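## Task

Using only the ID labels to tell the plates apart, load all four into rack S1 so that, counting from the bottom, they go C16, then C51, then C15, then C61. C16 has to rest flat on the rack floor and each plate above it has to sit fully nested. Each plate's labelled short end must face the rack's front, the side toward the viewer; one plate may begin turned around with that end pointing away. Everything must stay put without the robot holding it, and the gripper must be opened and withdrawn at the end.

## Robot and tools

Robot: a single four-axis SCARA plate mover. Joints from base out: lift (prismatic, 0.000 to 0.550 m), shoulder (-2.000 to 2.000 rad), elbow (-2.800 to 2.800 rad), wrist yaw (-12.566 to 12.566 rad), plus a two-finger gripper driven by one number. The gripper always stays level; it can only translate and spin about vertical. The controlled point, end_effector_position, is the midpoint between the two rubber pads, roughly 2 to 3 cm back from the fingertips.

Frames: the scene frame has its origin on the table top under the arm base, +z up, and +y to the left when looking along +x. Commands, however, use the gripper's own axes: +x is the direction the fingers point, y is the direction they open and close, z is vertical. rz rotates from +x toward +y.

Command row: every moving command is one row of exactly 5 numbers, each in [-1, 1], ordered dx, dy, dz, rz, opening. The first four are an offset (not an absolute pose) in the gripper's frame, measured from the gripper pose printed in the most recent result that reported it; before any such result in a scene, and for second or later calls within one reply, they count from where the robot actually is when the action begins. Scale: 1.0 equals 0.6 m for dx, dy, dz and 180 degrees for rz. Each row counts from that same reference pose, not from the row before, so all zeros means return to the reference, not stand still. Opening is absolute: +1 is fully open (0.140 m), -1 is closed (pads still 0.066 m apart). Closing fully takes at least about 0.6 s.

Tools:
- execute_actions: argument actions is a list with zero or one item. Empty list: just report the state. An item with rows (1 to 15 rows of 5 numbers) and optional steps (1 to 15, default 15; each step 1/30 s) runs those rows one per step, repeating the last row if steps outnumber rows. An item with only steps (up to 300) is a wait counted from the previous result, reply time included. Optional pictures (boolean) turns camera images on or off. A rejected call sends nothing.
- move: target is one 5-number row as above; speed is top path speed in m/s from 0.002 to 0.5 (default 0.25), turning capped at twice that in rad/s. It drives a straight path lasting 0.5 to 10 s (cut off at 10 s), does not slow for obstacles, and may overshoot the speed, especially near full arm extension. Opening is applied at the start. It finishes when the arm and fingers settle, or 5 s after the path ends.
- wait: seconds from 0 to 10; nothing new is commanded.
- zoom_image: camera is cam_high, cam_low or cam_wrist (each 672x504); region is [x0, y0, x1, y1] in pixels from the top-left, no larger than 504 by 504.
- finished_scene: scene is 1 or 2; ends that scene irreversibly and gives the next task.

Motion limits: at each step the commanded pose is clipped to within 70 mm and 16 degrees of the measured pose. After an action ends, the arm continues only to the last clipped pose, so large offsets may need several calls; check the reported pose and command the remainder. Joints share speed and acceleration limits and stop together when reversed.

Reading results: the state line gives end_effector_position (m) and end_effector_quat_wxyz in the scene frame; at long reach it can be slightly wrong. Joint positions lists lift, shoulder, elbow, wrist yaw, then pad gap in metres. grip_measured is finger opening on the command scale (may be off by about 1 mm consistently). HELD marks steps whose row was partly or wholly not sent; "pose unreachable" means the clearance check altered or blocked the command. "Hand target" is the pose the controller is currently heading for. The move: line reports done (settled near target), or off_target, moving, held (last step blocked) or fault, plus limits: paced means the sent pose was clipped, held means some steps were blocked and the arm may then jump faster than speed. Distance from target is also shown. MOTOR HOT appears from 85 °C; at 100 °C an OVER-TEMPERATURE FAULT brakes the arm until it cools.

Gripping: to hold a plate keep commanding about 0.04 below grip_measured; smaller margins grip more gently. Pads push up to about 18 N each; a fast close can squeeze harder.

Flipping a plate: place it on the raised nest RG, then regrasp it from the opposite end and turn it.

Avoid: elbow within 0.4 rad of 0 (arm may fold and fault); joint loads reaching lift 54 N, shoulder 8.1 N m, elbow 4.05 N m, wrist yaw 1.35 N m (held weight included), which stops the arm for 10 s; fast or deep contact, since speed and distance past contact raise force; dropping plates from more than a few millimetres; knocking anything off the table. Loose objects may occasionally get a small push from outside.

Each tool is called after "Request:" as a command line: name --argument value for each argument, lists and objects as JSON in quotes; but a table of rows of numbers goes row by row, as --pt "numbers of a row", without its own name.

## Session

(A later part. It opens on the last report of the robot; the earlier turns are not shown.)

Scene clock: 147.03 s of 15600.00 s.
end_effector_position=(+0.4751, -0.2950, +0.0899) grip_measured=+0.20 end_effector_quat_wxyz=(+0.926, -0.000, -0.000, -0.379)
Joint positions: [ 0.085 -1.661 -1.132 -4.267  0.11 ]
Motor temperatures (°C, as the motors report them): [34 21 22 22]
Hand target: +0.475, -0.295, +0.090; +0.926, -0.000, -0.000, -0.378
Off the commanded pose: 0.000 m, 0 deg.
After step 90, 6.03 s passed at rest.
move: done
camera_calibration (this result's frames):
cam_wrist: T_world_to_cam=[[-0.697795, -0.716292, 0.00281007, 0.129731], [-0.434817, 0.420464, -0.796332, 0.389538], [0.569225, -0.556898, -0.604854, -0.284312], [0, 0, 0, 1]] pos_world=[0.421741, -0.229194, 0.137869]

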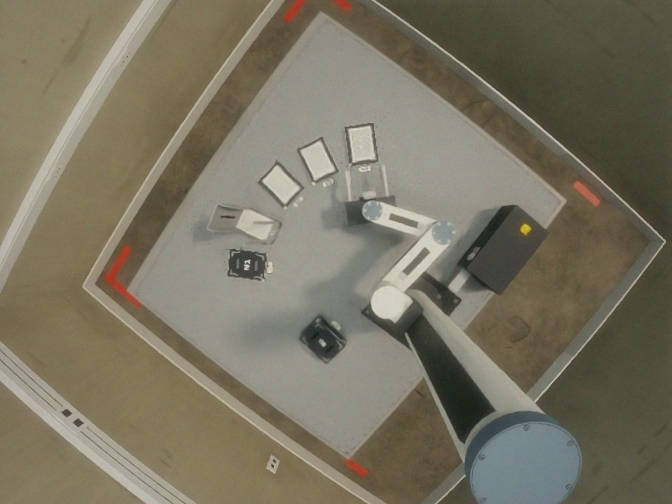

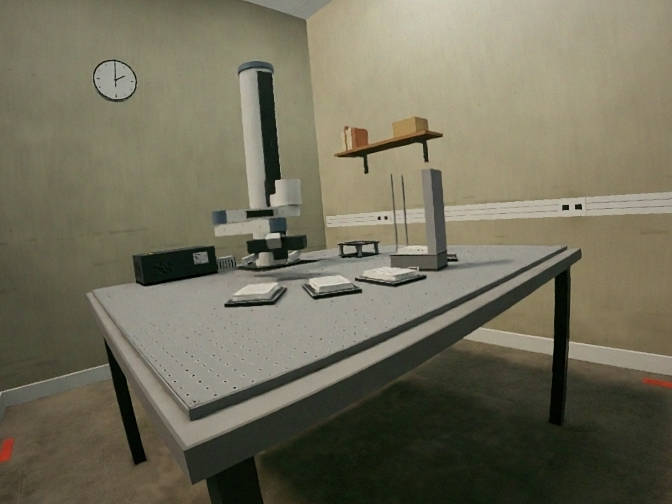

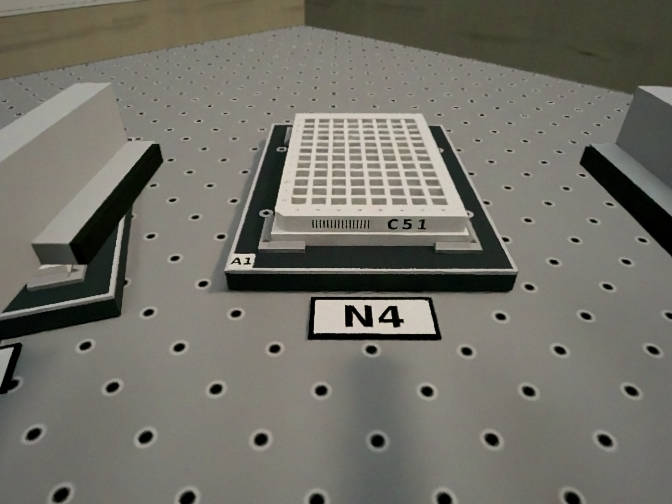

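Request:
move --target '[0.2128,-0.009,-0.0632,0.0016,0.1]'

Request:
move --target '[0,0,-0.0272,0,0.1]' --speed 0.08

Scene clock: 151.77 s of 15600.00 s.
end_effector_position=(+0.5624, -0.3885, +0.0520) grip_measured=+0.10 end_effector_quat_wxyz=(+0.926, -0.000, -0.000, -0.376)
Joint positions: [ 0.047 -1.4   -1.803 -3.852  0.107]
Motor temperatures (°C, as the motors report them): [34 21 22 22]
Hand target: +0.562, -0.388, +0.052; +0.926, -0.000, -0.000, -0.376
Off the commanded pose: 0.000 m, 0 deg.
After step 90, 0.77 s passed at rest.
move: done
camera_calibration (this result's frames):
cam_wrist: T_world_to_cam=[[-0.694367, -0.719616, 0.00281007, 0.120583], [-0.43682, 0.418383, -0.796332, 0.436852], [0.571877, -0.554173, -0.604854, -0.409396], [0, 0, 0, 1]] pos_world=[0.508678, -0.322875, 0.0999158]

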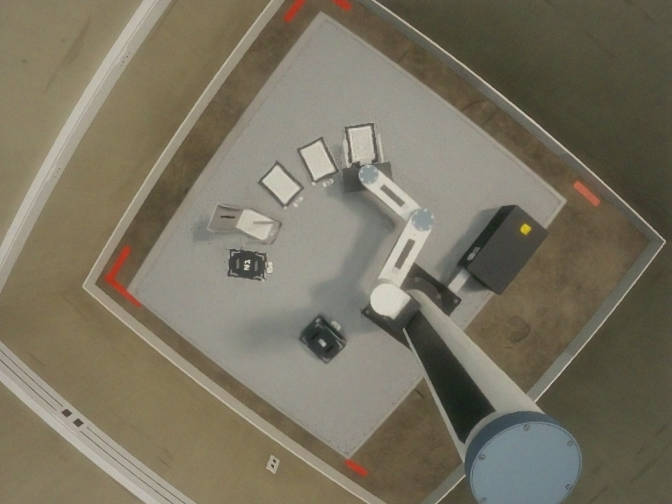

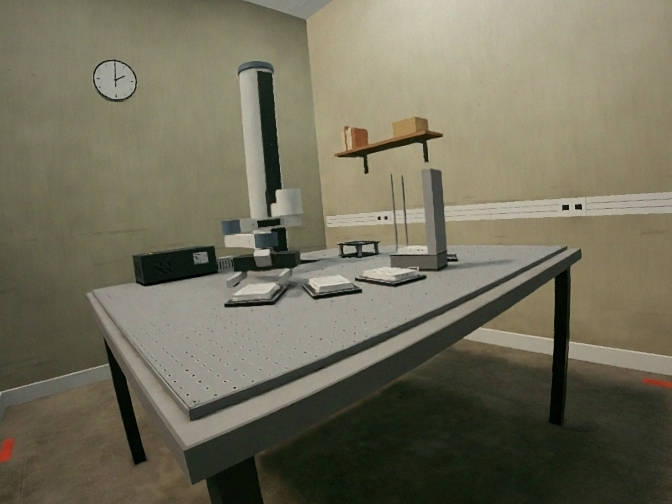

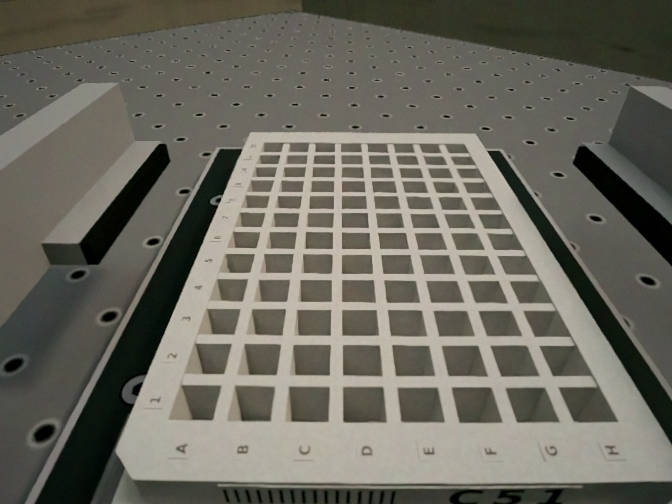

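Scene clock: 152.47 s of 15600.00 s.
end_effector_position=(+0.5624, -0.3885, +0.0356) grip_measured=+0.10 end_effector_quat_wxyz=(+0.926, -0.000, -0.000, -0.376)
Joint positions: [ 0.031 -1.4   -1.803 -3.852  0.107]
Motor temperatures (°C, as the motors report them): [34 21 22 22]
Hand target: +0.562, -0.388, +0.036; +0.926, -0.000, -0.000, -0.376
Off the commanded pose: 0.000 m, 0 deg.
move: done
camera_calibration (this result's frames):
cam_wrist: T_world_to_cam=[[-0.694355, -0.719627, 0.00281007, 0.120626], [-0.436827, 0.418376, -0.796332, 0.42383], [0.571886, -0.554164, -0.604854, -0.419289], [0, 0, 0, 1]] pos_world=[0.508683, -0.32287, 0.0835615]

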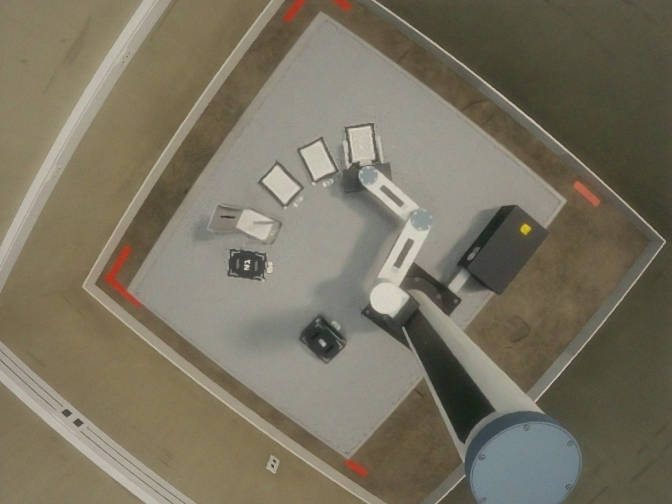

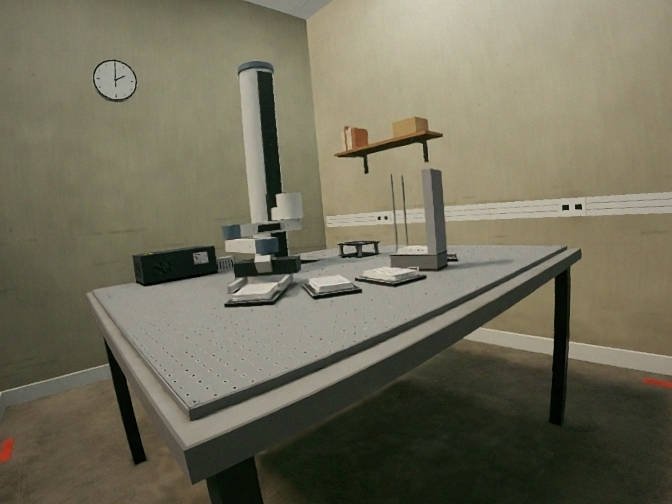

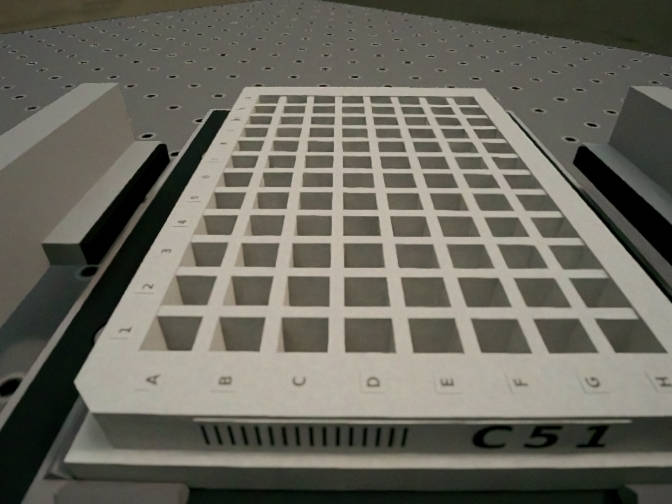

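Request:
move --target '[-0.0002,0.0004,0,-0.001,-0.52]' --speed 0.05

Request:
execute_actions --actions '[{"rows":[[0,0,0,0,-0.55],[0,0,0,0,-0.57],[0,0,0,0,-0.59],[0,0,0,0,-0.61],[0,0,0,0,-0.63]],"steps":9}]' --pictures false

Request:
move --target '[0,0,0.5074,0,-0.63]' --speed 0.3

Request:
zoom_image --camera "cam_wrist" --region '[40,400,300,504]'

Scene clock: 159.63 s of 15600.00 s.
end_effector_position=(+0.5624, -0.3883, +0.0356) grip_measured=-0.52 end_effector_quat_wxyz=(+0.926, -0.000, -0.000, -0.378)
Joint positions: [ 0.031 -1.399 -1.803 -3.856  0.084]
Motor temperatures (°C, as the motors report them): [34 21 22 22]
Hand target: +0.562, -0.388, +0.036; +0.926, -0.000, -0.000, -0.378
Off the commanded pose: 0.000 m, 0 deg.
After step 90, 3.47 s passed at rest.
move: done
camera_calibration (this result's frames):
cam_wrist: T_world_to_cam=[[-0.696546, -0.717506, 0.00281007, 0.122841], [-0.435549, 0.419707, -0.796332, 0.423578], [0.570193, -0.555906, -0.604854, -0.418945], [0, 0, 0, 1]] pos_world=[0.508933, -0.322534, 0.0835629]

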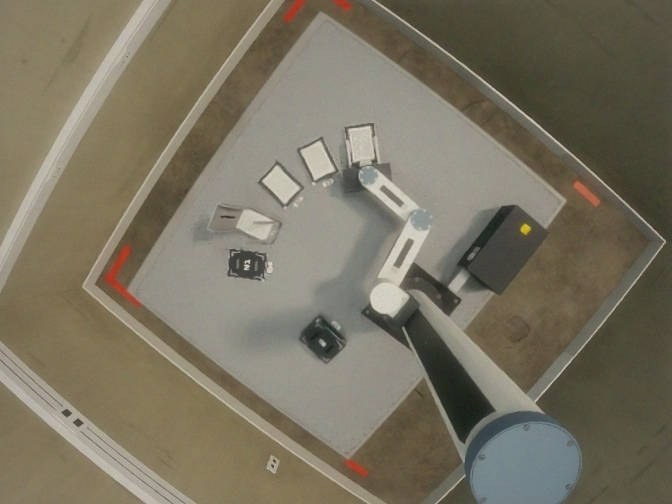

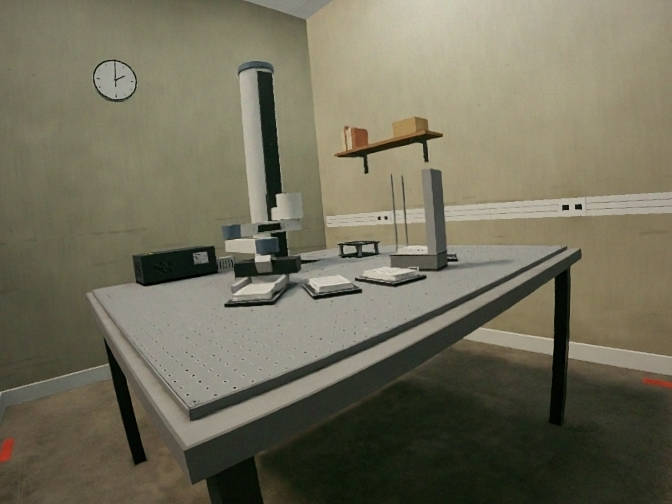

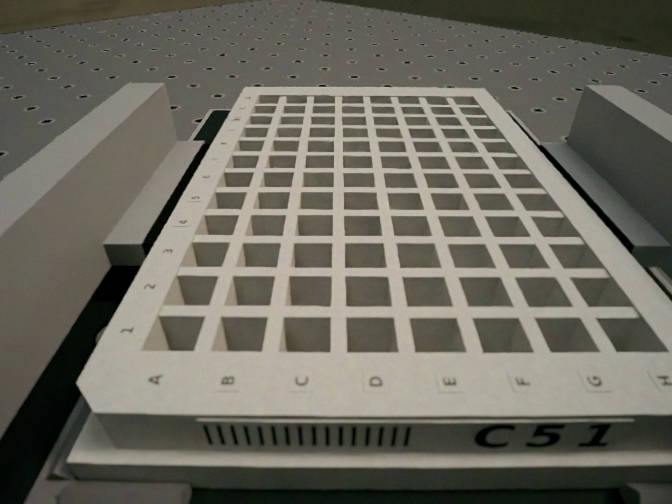

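Scene clock: 159.93 s of 15600.00 s.
end_effector_position=(+0.5624, -0.3883, +0.0356) grip_measured=-0.59 end_effector_quat_wxyz=(+0.926, -0.000, -0.000, -0.378)
Joint positions: [ 0.031 -1.399 -1.803 -3.856  0.081]
Motor temperatures (°C, as the motors report them): [34 21 22 22]
Hand target: +0.562, -0.388, +0.036; +0.926, -0.000, -0.000, -0.378
Off the commanded pose: 0.000 m, 0 deg.
Steps of this call (steps 1 to 9: all 9 steps of this action). Readings (end_effector_position):
1: (+0.5624, -0.3883, +0.0356)
2: (+0.5624, -0.3883, +0.0356)
4: (+0.5624, -0.3883, +0.0356)
8: (+0.5624, -0.3883, +0.0356)
9: the state above

Scene clock: 161.67 s of 15600.00 s.
end_effector_position=(+0.5624, -0.3883, +0.3401) grip_measured=-0.59 end_effector_quat_wxyz=(+0.926, -0.000, -0.000, -0.378)
Joint positions: [ 0.335 -1.399 -1.803 -3.856  0.081]
Motor temperatures (°C, as the motors report them): [34 21 22 22]
Hand target: +0.562, -0.388, +0.340; +0.926, -0.000, -0.000, -0.378
Off the commanded pose: 0.000 m, 0 deg.
move: done
camera_calibration (this result's frames):
cam_wrist: T_world_to_cam=[[-0.696615, -0.717439, 0.00281007, 0.122013], [-0.435508, 0.419748, -0.796332, 0.666031], [0.57014, -0.55596, -0.604854, -0.234789], [0, 0, 0, 1]] pos_world=[0.508921, -0.322562, 0.388026]

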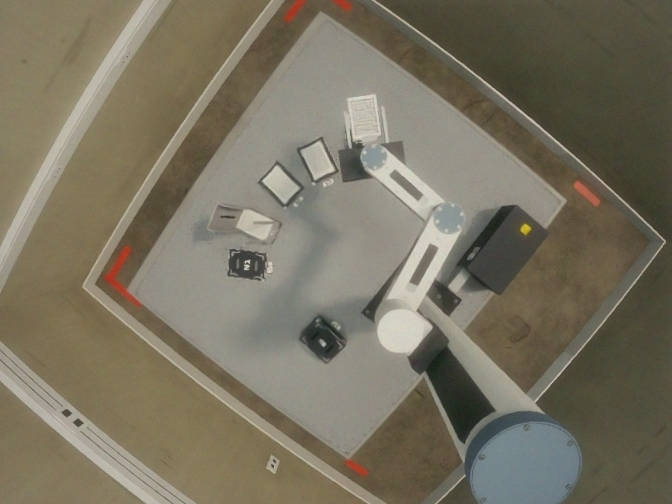

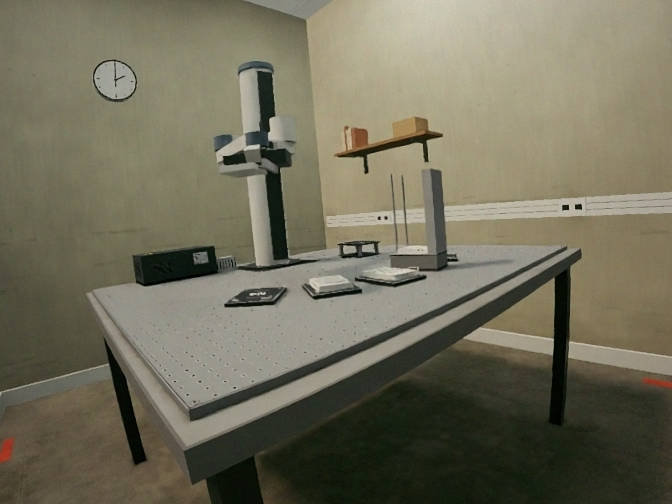

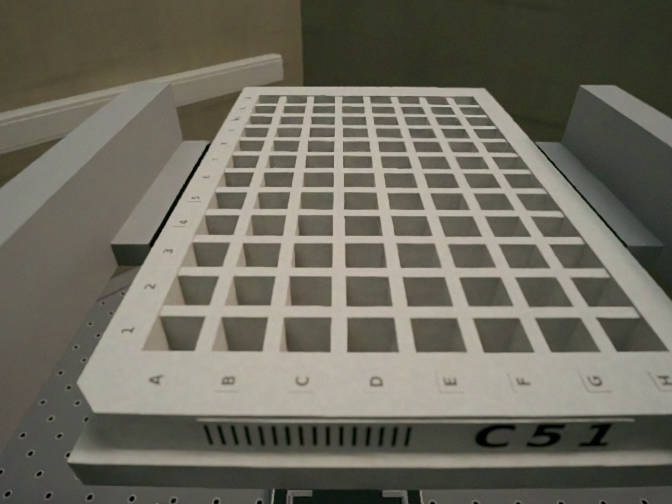

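Region (40, 400, 300, 504) of cam_wrist's 672x504 image, scaled by 1.938, with more detail than that image has; it fills the top 202 rows of this view, and the rest is white.

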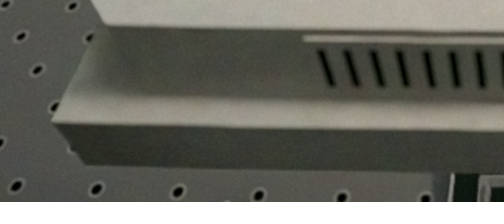

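Request:
move --target '[-0.4191,0.7621,-0.0085,0.3154,-0.63]' --speed 0.3

Scene clock: 167.00 s of 15600.00 s.
end_effector_position=(+0.7030, +0.1141, +0.3350) grip_measured=-0.59 end_effector_quat_wxyz=(+0.994, -0.000, -0.000, +0.108)
Joint positions: [ 0.33  -0.419 -1.752 -3.897  0.081]
Motor temperatures (°C, as the motors report them): [34 21 22 22]
Hand target: +0.703, +0.114, +0.335; +0.994, -0.000, -0.000, +0.108
Off the commanded pose: 0.000 m, 0 deg.
After step 90, 0.13 s passed at rest.
move: done
camera_calibration (this result's frames):
cam_wrist: T_world_to_cam=[[0.218342, -0.975868, 0.00281007, -0.0332611], [-0.589774, -0.13425, -0.796332, 0.684008], [0.777492, 0.172215, -0.604854, -0.267579], [0, 0, 0, 1]] pos_world=[0.618713, 0.105451, 0.382945]

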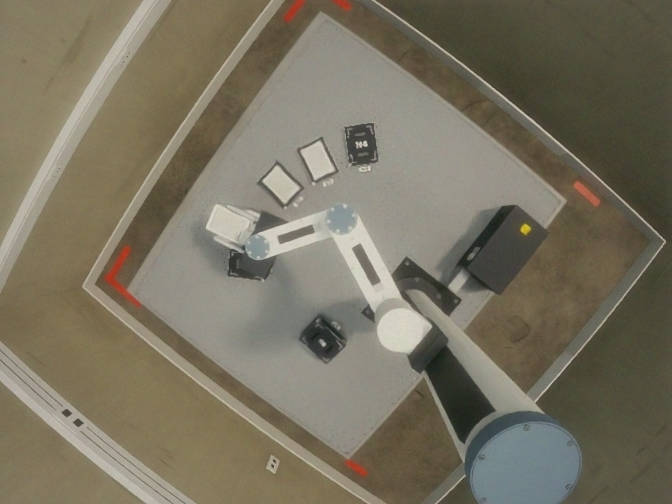

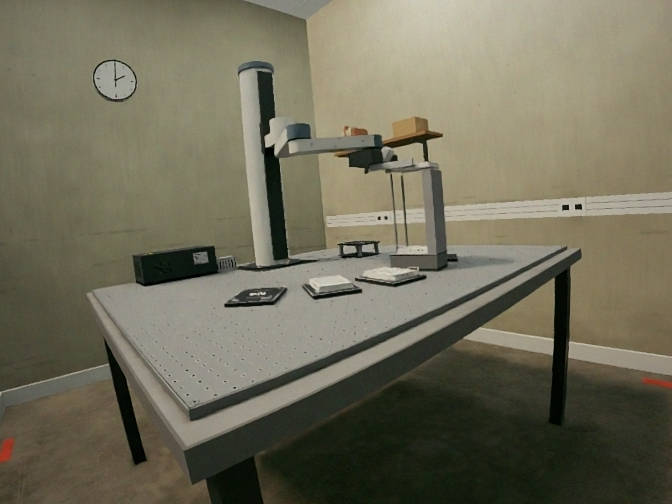

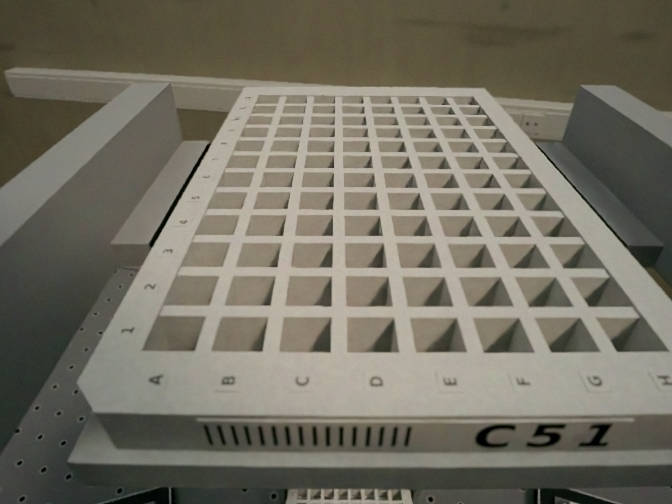

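Request:
move --target '[-0.0003,0.0004,-0.0148,0.0001,-0.63]' --speed 0.012

Request:
zoom_image --camera "cam_wrist" --region '[40,400,300,504]'

Scene clock: 172.30 s of 15600.00 s.
end_effector_position=(+0.7029, +0.1143, +0.3261) grip_measured=-0.59 end_effector_quat_wxyz=(+0.994, -0.000, -0.000, +0.108)
Joint positions: [ 0.321 -0.419 -1.751 -3.897  0.081]
Motor temperatures (°C, as the motors report them): [34 21 22 22]
Hand target: +0.703, +0.114, +0.326; +0.994, -0.000, -0.000, +0.108
Off the commanded pose: 0.000 m, 0 deg.
After step 90, 1.33 s passed at rest.
move: done
camera_calibration (this result's frames):
cam_wrist: T_world_to_cam=[[0.218824, -0.97576, 0.00281007, -0.0333788], [-0.589707, -0.134541, -0.796332, 0.676811], [0.777407, 0.172599, -0.604854, -0.272846], [0, 0, 0, 1]] pos_world=[0.618537, 0.105582, 0.374028]

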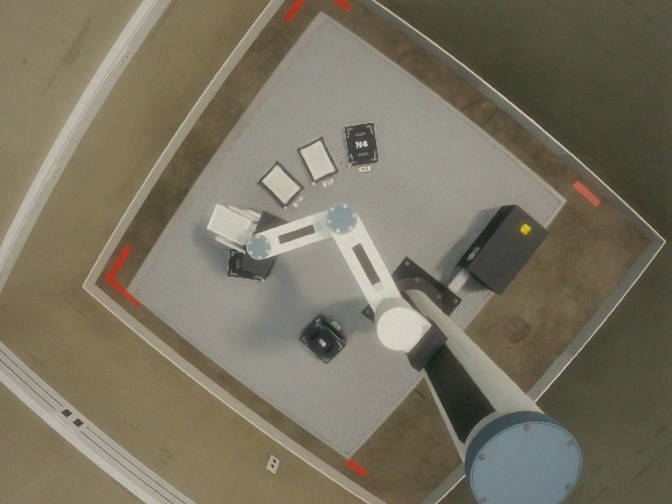

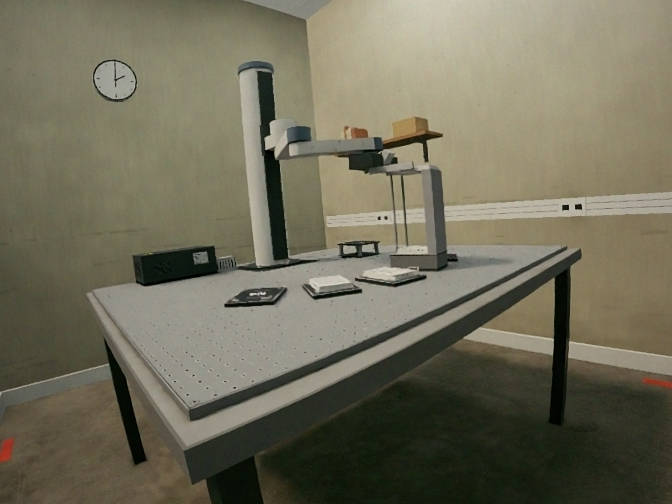

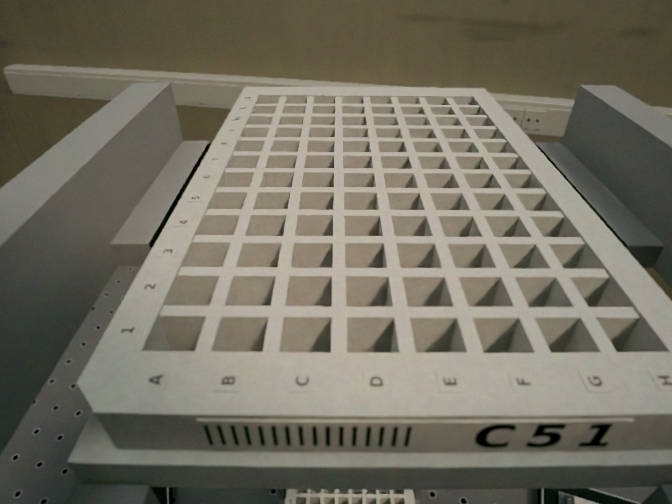

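Region (40, 400, 300, 504) of cam_wrist's 672x504 image, scaled by 1.938, with more detail than that image has; it fills the top 202 rows of this view, and the rest is white.

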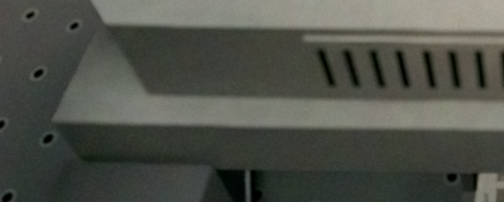

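Request:
move --target '[0,0,-0.3835,0,-0.63]'

Request:
move --target '[0,0,-0.0085,0,-0.63]' --speed 0.012

Scene clock: 178.97 s of 15600.00 s.
end_effector_position=(+0.7028, +0.1143, +0.0959) grip_measured=-0.59 end_effector_quat_wxyz=(+0.994, -0.000, -0.000, +0.108)
Joint positions: [ 0.091 -0.419 -1.751 -3.897  0.081]
Motor temperatures (°C, as the motors report them): [34 21 22 22]
Hand target: +0.703, +0.114, +0.096; +0.994, -0.000, -0.000, +0.108
Off the commanded pose: 0.000 m, 0 deg.
After step 90, 2.33 s passed at rest.
move: done
camera_calibration (this result's frames):
cam_wrist: T_world_to_cam=[[0.218907, -0.975742, 0.00281007, -0.0327665], [-0.589696, -0.134591, -0.796332, 0.493527], [0.777392, 0.172665, -0.604854, -0.412036], [0, 0, 0, 1]] pos_world=[0.618517, 0.105597, 0.143882]

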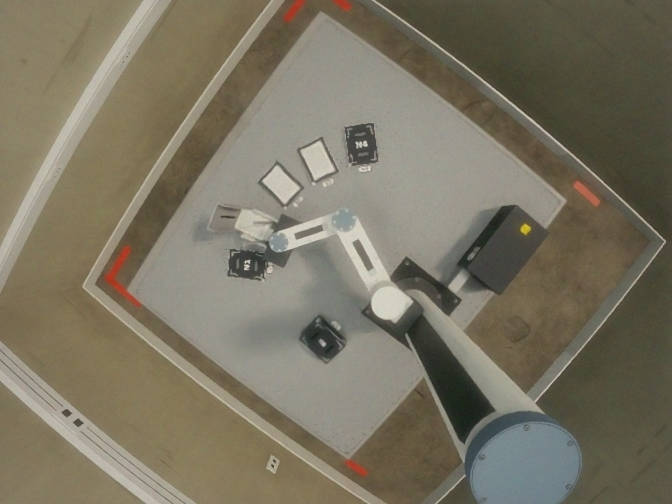

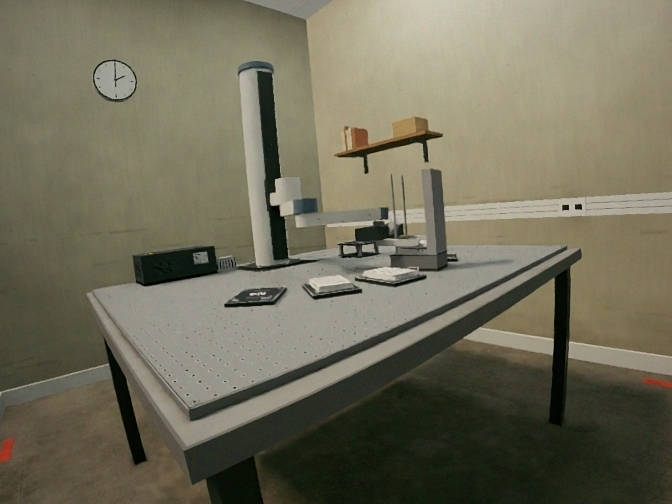

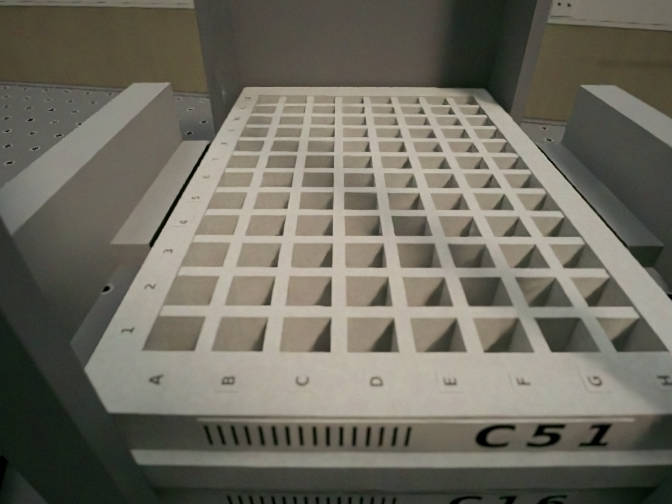

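Scene clock: 179.67 s of 15600.00 s.
end_effector_position=(+0.7028, +0.1143, +0.0908) grip_measured=-0.59 end_effector_quat_wxyz=(+0.994, -0.000, -0.000, +0.108)
Joint positions: [ 0.086 -0.419 -1.751 -3.897  0.081]
Motor temperatures (°C, as the motors report them): [34 21 22 22]
Hand target: +0.703, +0.114, +0.091; +0.994, -0.000, -0.000, +0.108
Off the commanded pose: 0.000 m, 0 deg.
move: done
camera_calibration (this result's frames):
cam_wrist: T_world_to_cam=[[0.218907, -0.975742, 0.00281007, -0.0327521], [-0.589696, -0.134591, -0.796332, 0.489442], [0.777392, 0.172666, -0.604854, -0.415138], [0, 0, 0, 1]] pos_world=[0.618517, 0.105597, 0.138752]

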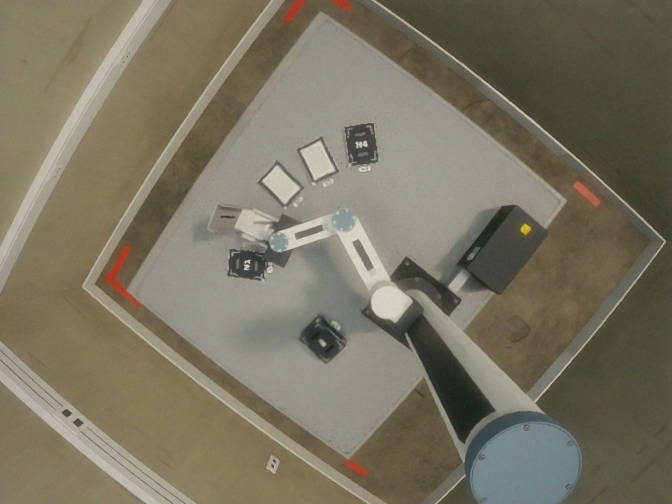

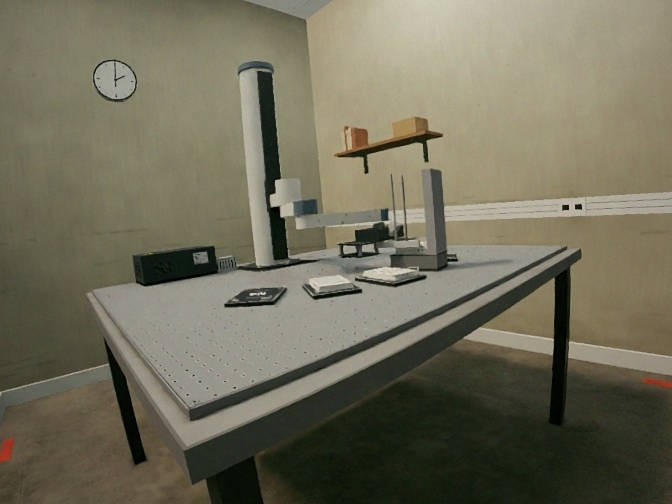

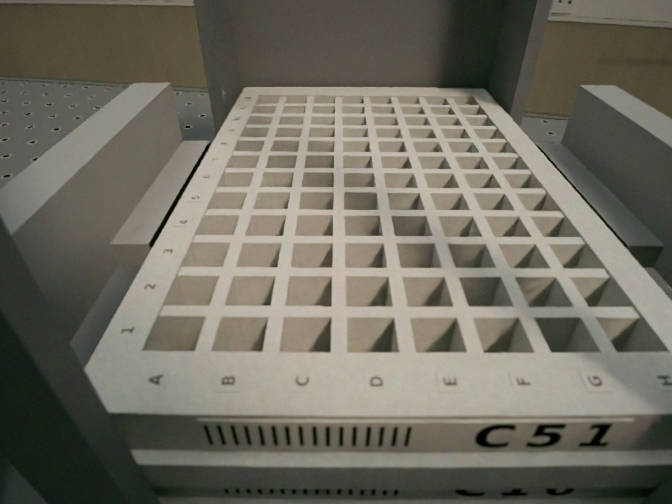

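Request:
move --target '[0,0,0,0,0.2]'

Request:
move --target '[-0.23,0,0,0,0.2]'

Request:
move --target '[-0.2823,0.4684,0.0653,0.9137,0.2]' --speed 0.5

Scene clock: 189.93 s of 15600.00 s.
end_effector_position=(+0.7028, +0.1143, +0.0908) grip_measured=+0.20 end_effector_quat_wxyz=(+0.994, -0.000, -0.000, +0.108)
Joint positions: [ 0.086 -0.419 -1.751 -3.897  0.11 ]
Motor temperatures (°C, as the motors report them): [34 21 22 22]
Hand target: +0.703, +0.114, +0.091; +0.994, -0.000, -0.000, +0.108
Off the commanded pose: 0.000 m, 0 deg.
After step 90, 6.77 s passed at rest.
move: done
camera_calibration (this result's frames):
cam_wrist: T_world_to_cam=[[0.218904, -0.975742, 0.00281007, -0.0327505], [-0.589696, -0.13459, -0.796332, 0.489442], [0.777393, 0.172663, -0.604854, -0.415138], [0, 0, 0, 1]] pos_world=[0.618517, 0.105597, 0.138752]

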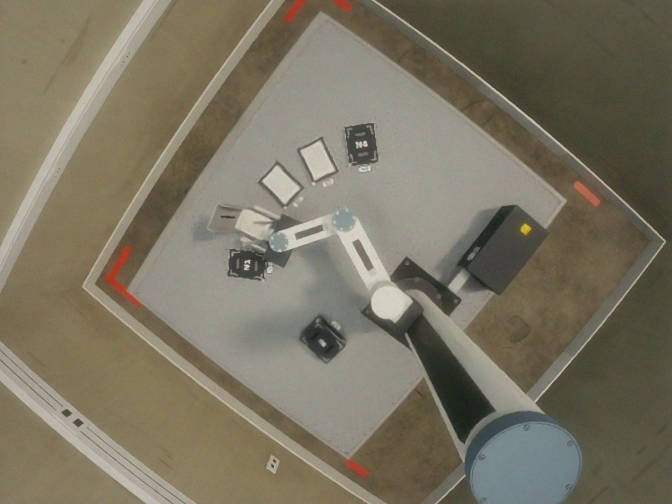

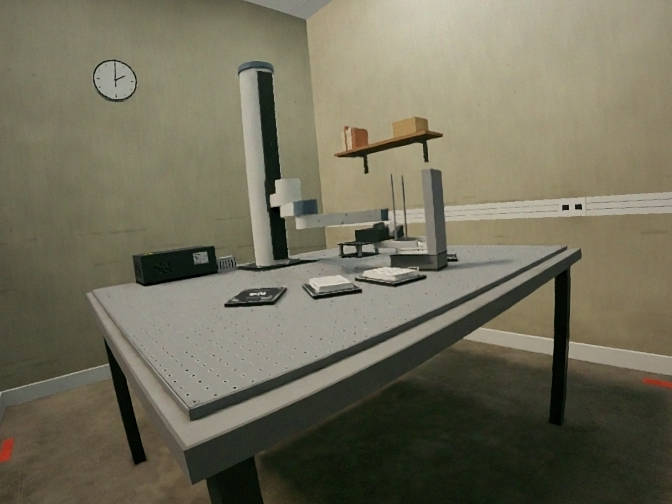

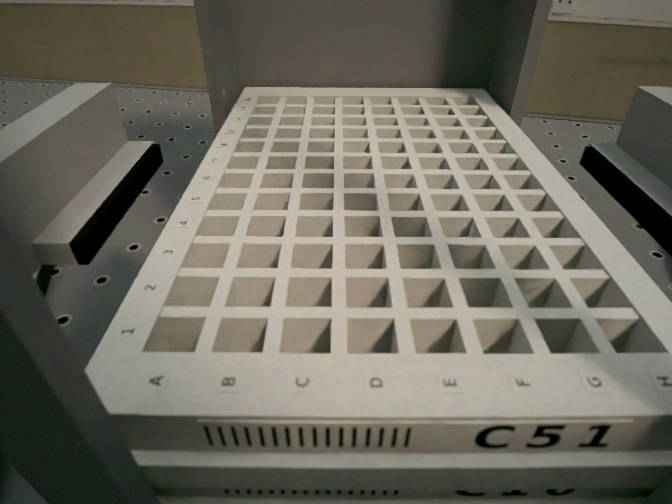

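Scene clock: 190.87 s of 15600.00 s.
end_effector_position=(+0.5679, +0.0849, +0.0908) grip_measured=+0.20 end_effector_quat_wxyz=(+0.994, -0.000, -0.000, +0.108)
Joint positions: [ 0.086 -0.705 -1.046 -4.316  0.11 ]
Motor temperatures (°C, as the motors report them): [34 21 22 22]
Hand target: +0.568, +0.085, +0.091; +0.994, -0.000, -0.000, +0.108
Off the commanded pose: 0.000 m, 0 deg.
move: done
camera_calibration (this result's frames):
cam_wrist: T_world_to_cam=[[0.219451, -0.97562, 0.00281007, -0.0322824], [-0.589621, -0.13492, -0.796332, 0.405887], [0.777296, 0.173099, -0.604854, -0.305149], [0, 0, 0, 1]] pos_world=[0.483595, 0.0760878, 0.138741]

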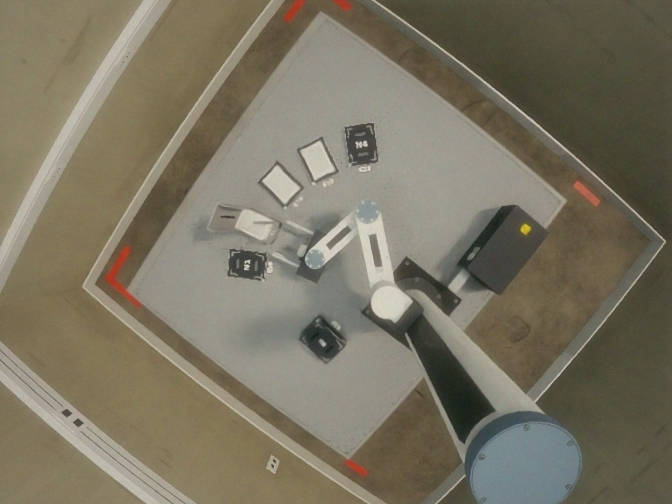

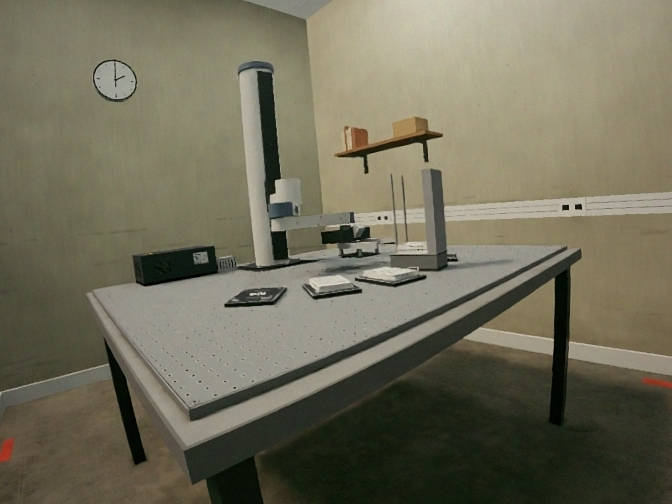

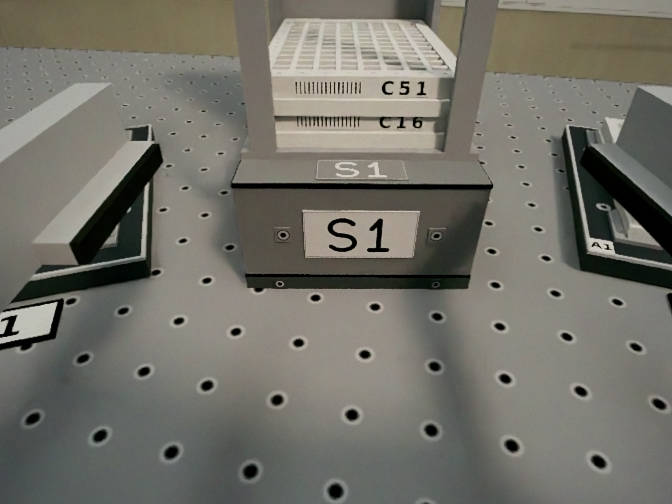

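Scene clock: 194.23 s of 15600.00 s.
end_effector_position=(+0.3423, +0.3229, +0.1300) grip_measured=+0.20 end_effector_quat_wxyz=(+0.027, -0.000, -0.000, +1.000)
Joint positions: [ 0.125  0.284 -2.014 -1.465  0.11 ]
Motor temperatures (°C, as the motors report them): [34 21 22 22]
Hand target: +0.342, +0.323, +0.130; +0.027, -0.000, -0.000, +1.000
Off the commanded pose: 0.000 m, 0 deg.
move: done
camera_calibration (this result's frames):
cam_wrist: T_world_to_cam=[[0.0498577, 0.998752, 0.00281007, -0.330142], [0.604216, -0.0279219, -0.796332, -0.107007], [-0.79526, 0.0414012, -0.604854, 0.433477], [0, 0, 0, 1]] pos_world=[0.425842, 0.308796, 0.177905]

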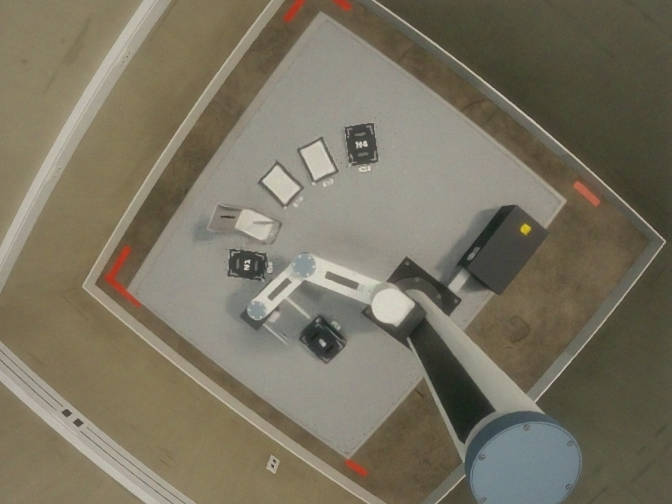

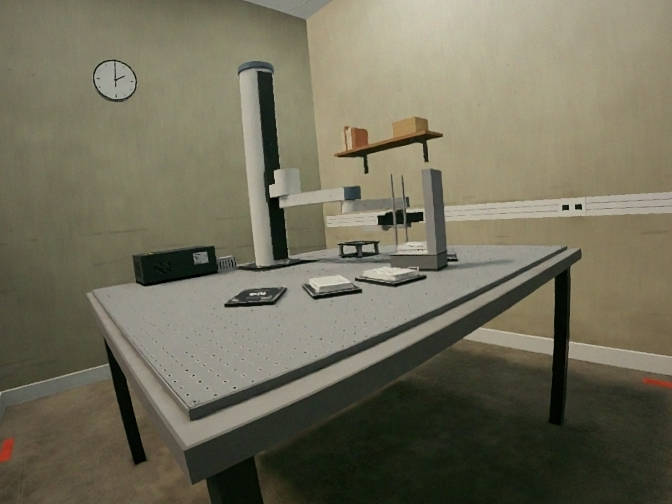

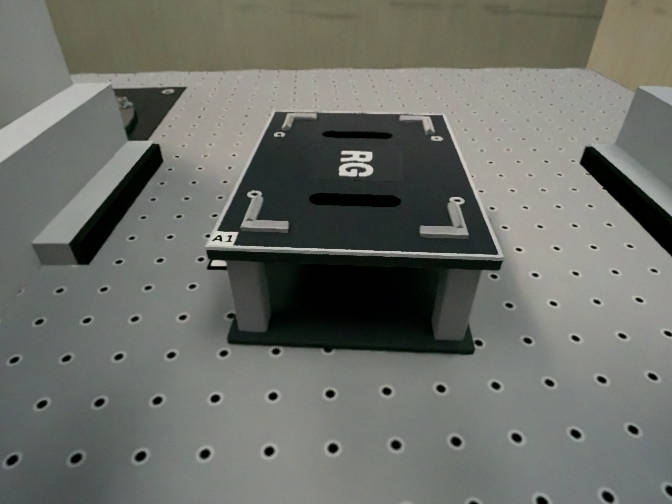

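Request:
move --target '[0.0103,0.007,0.0127,-0.0159,0.2]'

Request:
zoom_image --camera "cam_wrist" --region '[200,90,520,310]'

Scene clock: 205.57 s of 15600.00 s.
end_effector_position=(+0.3359, +0.3190, +0.1376) grip_measured=+0.20 end_effector_quat_wxyz=(+0.052, -0.000, -0.000, +0.999)
Joint positions: [ 0.133  0.238 -1.926 -1.558  0.11 ]
Motor temperatures (°C, as the motors report them): [34 21 22 22]
Hand target: +0.336, +0.319, +0.138; +0.052, -0.000, -0.000, +0.999
Off the commanded pose: 0.000 m, 0 deg.
After step 90, 7.63 s passed at rest.
move: done
camera_calibration (this result's frames):
cam_wrist: T_world_to_cam=[[0.0994134, 0.995042, 0.00281007, -0.341416], [0.602082, -0.0579044, -0.796332, -0.0869246], [-0.792221, 0.0808579, -0.604854, 0.419571], [0, 0, 0, 1]] pos_world=[0.41867, 0.300764, 0.185518]

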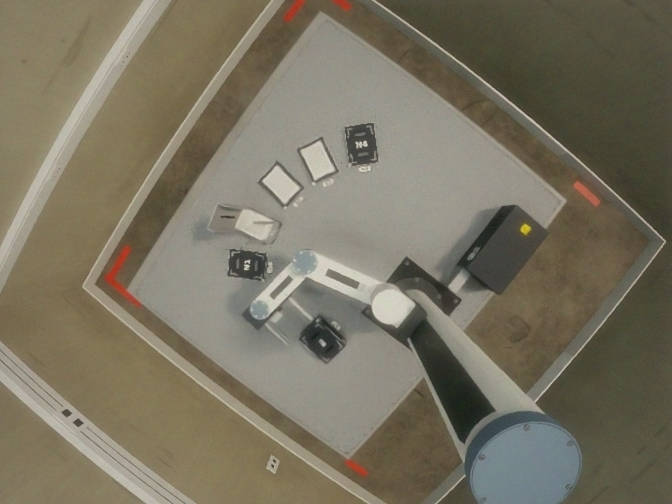

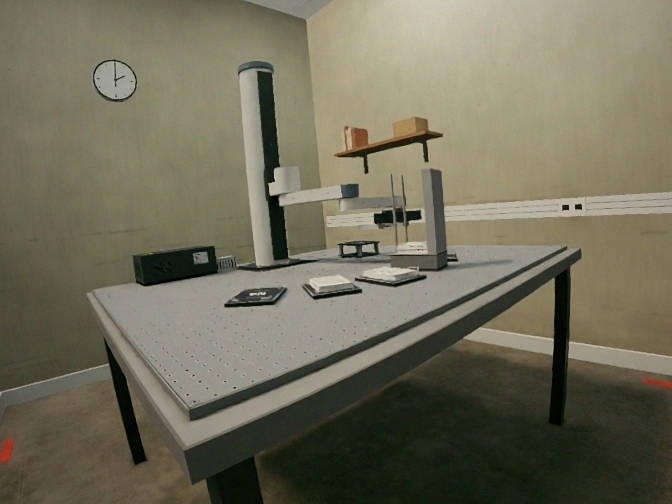

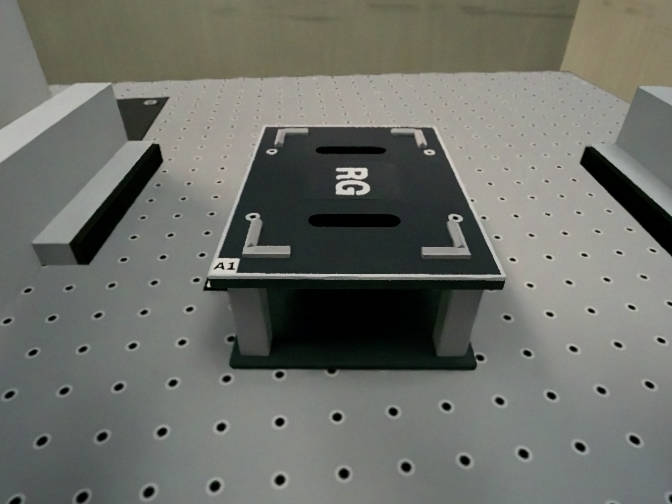

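Region (200, 90, 520, 310) of cam_wrist's 672x504 image, scaled by 1.575, with more detail than that image has; it fills the top 346 rows of this view, and the rest is white.

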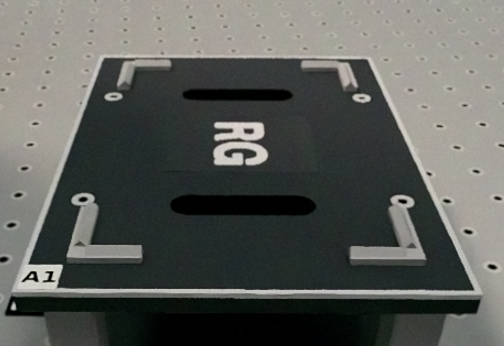

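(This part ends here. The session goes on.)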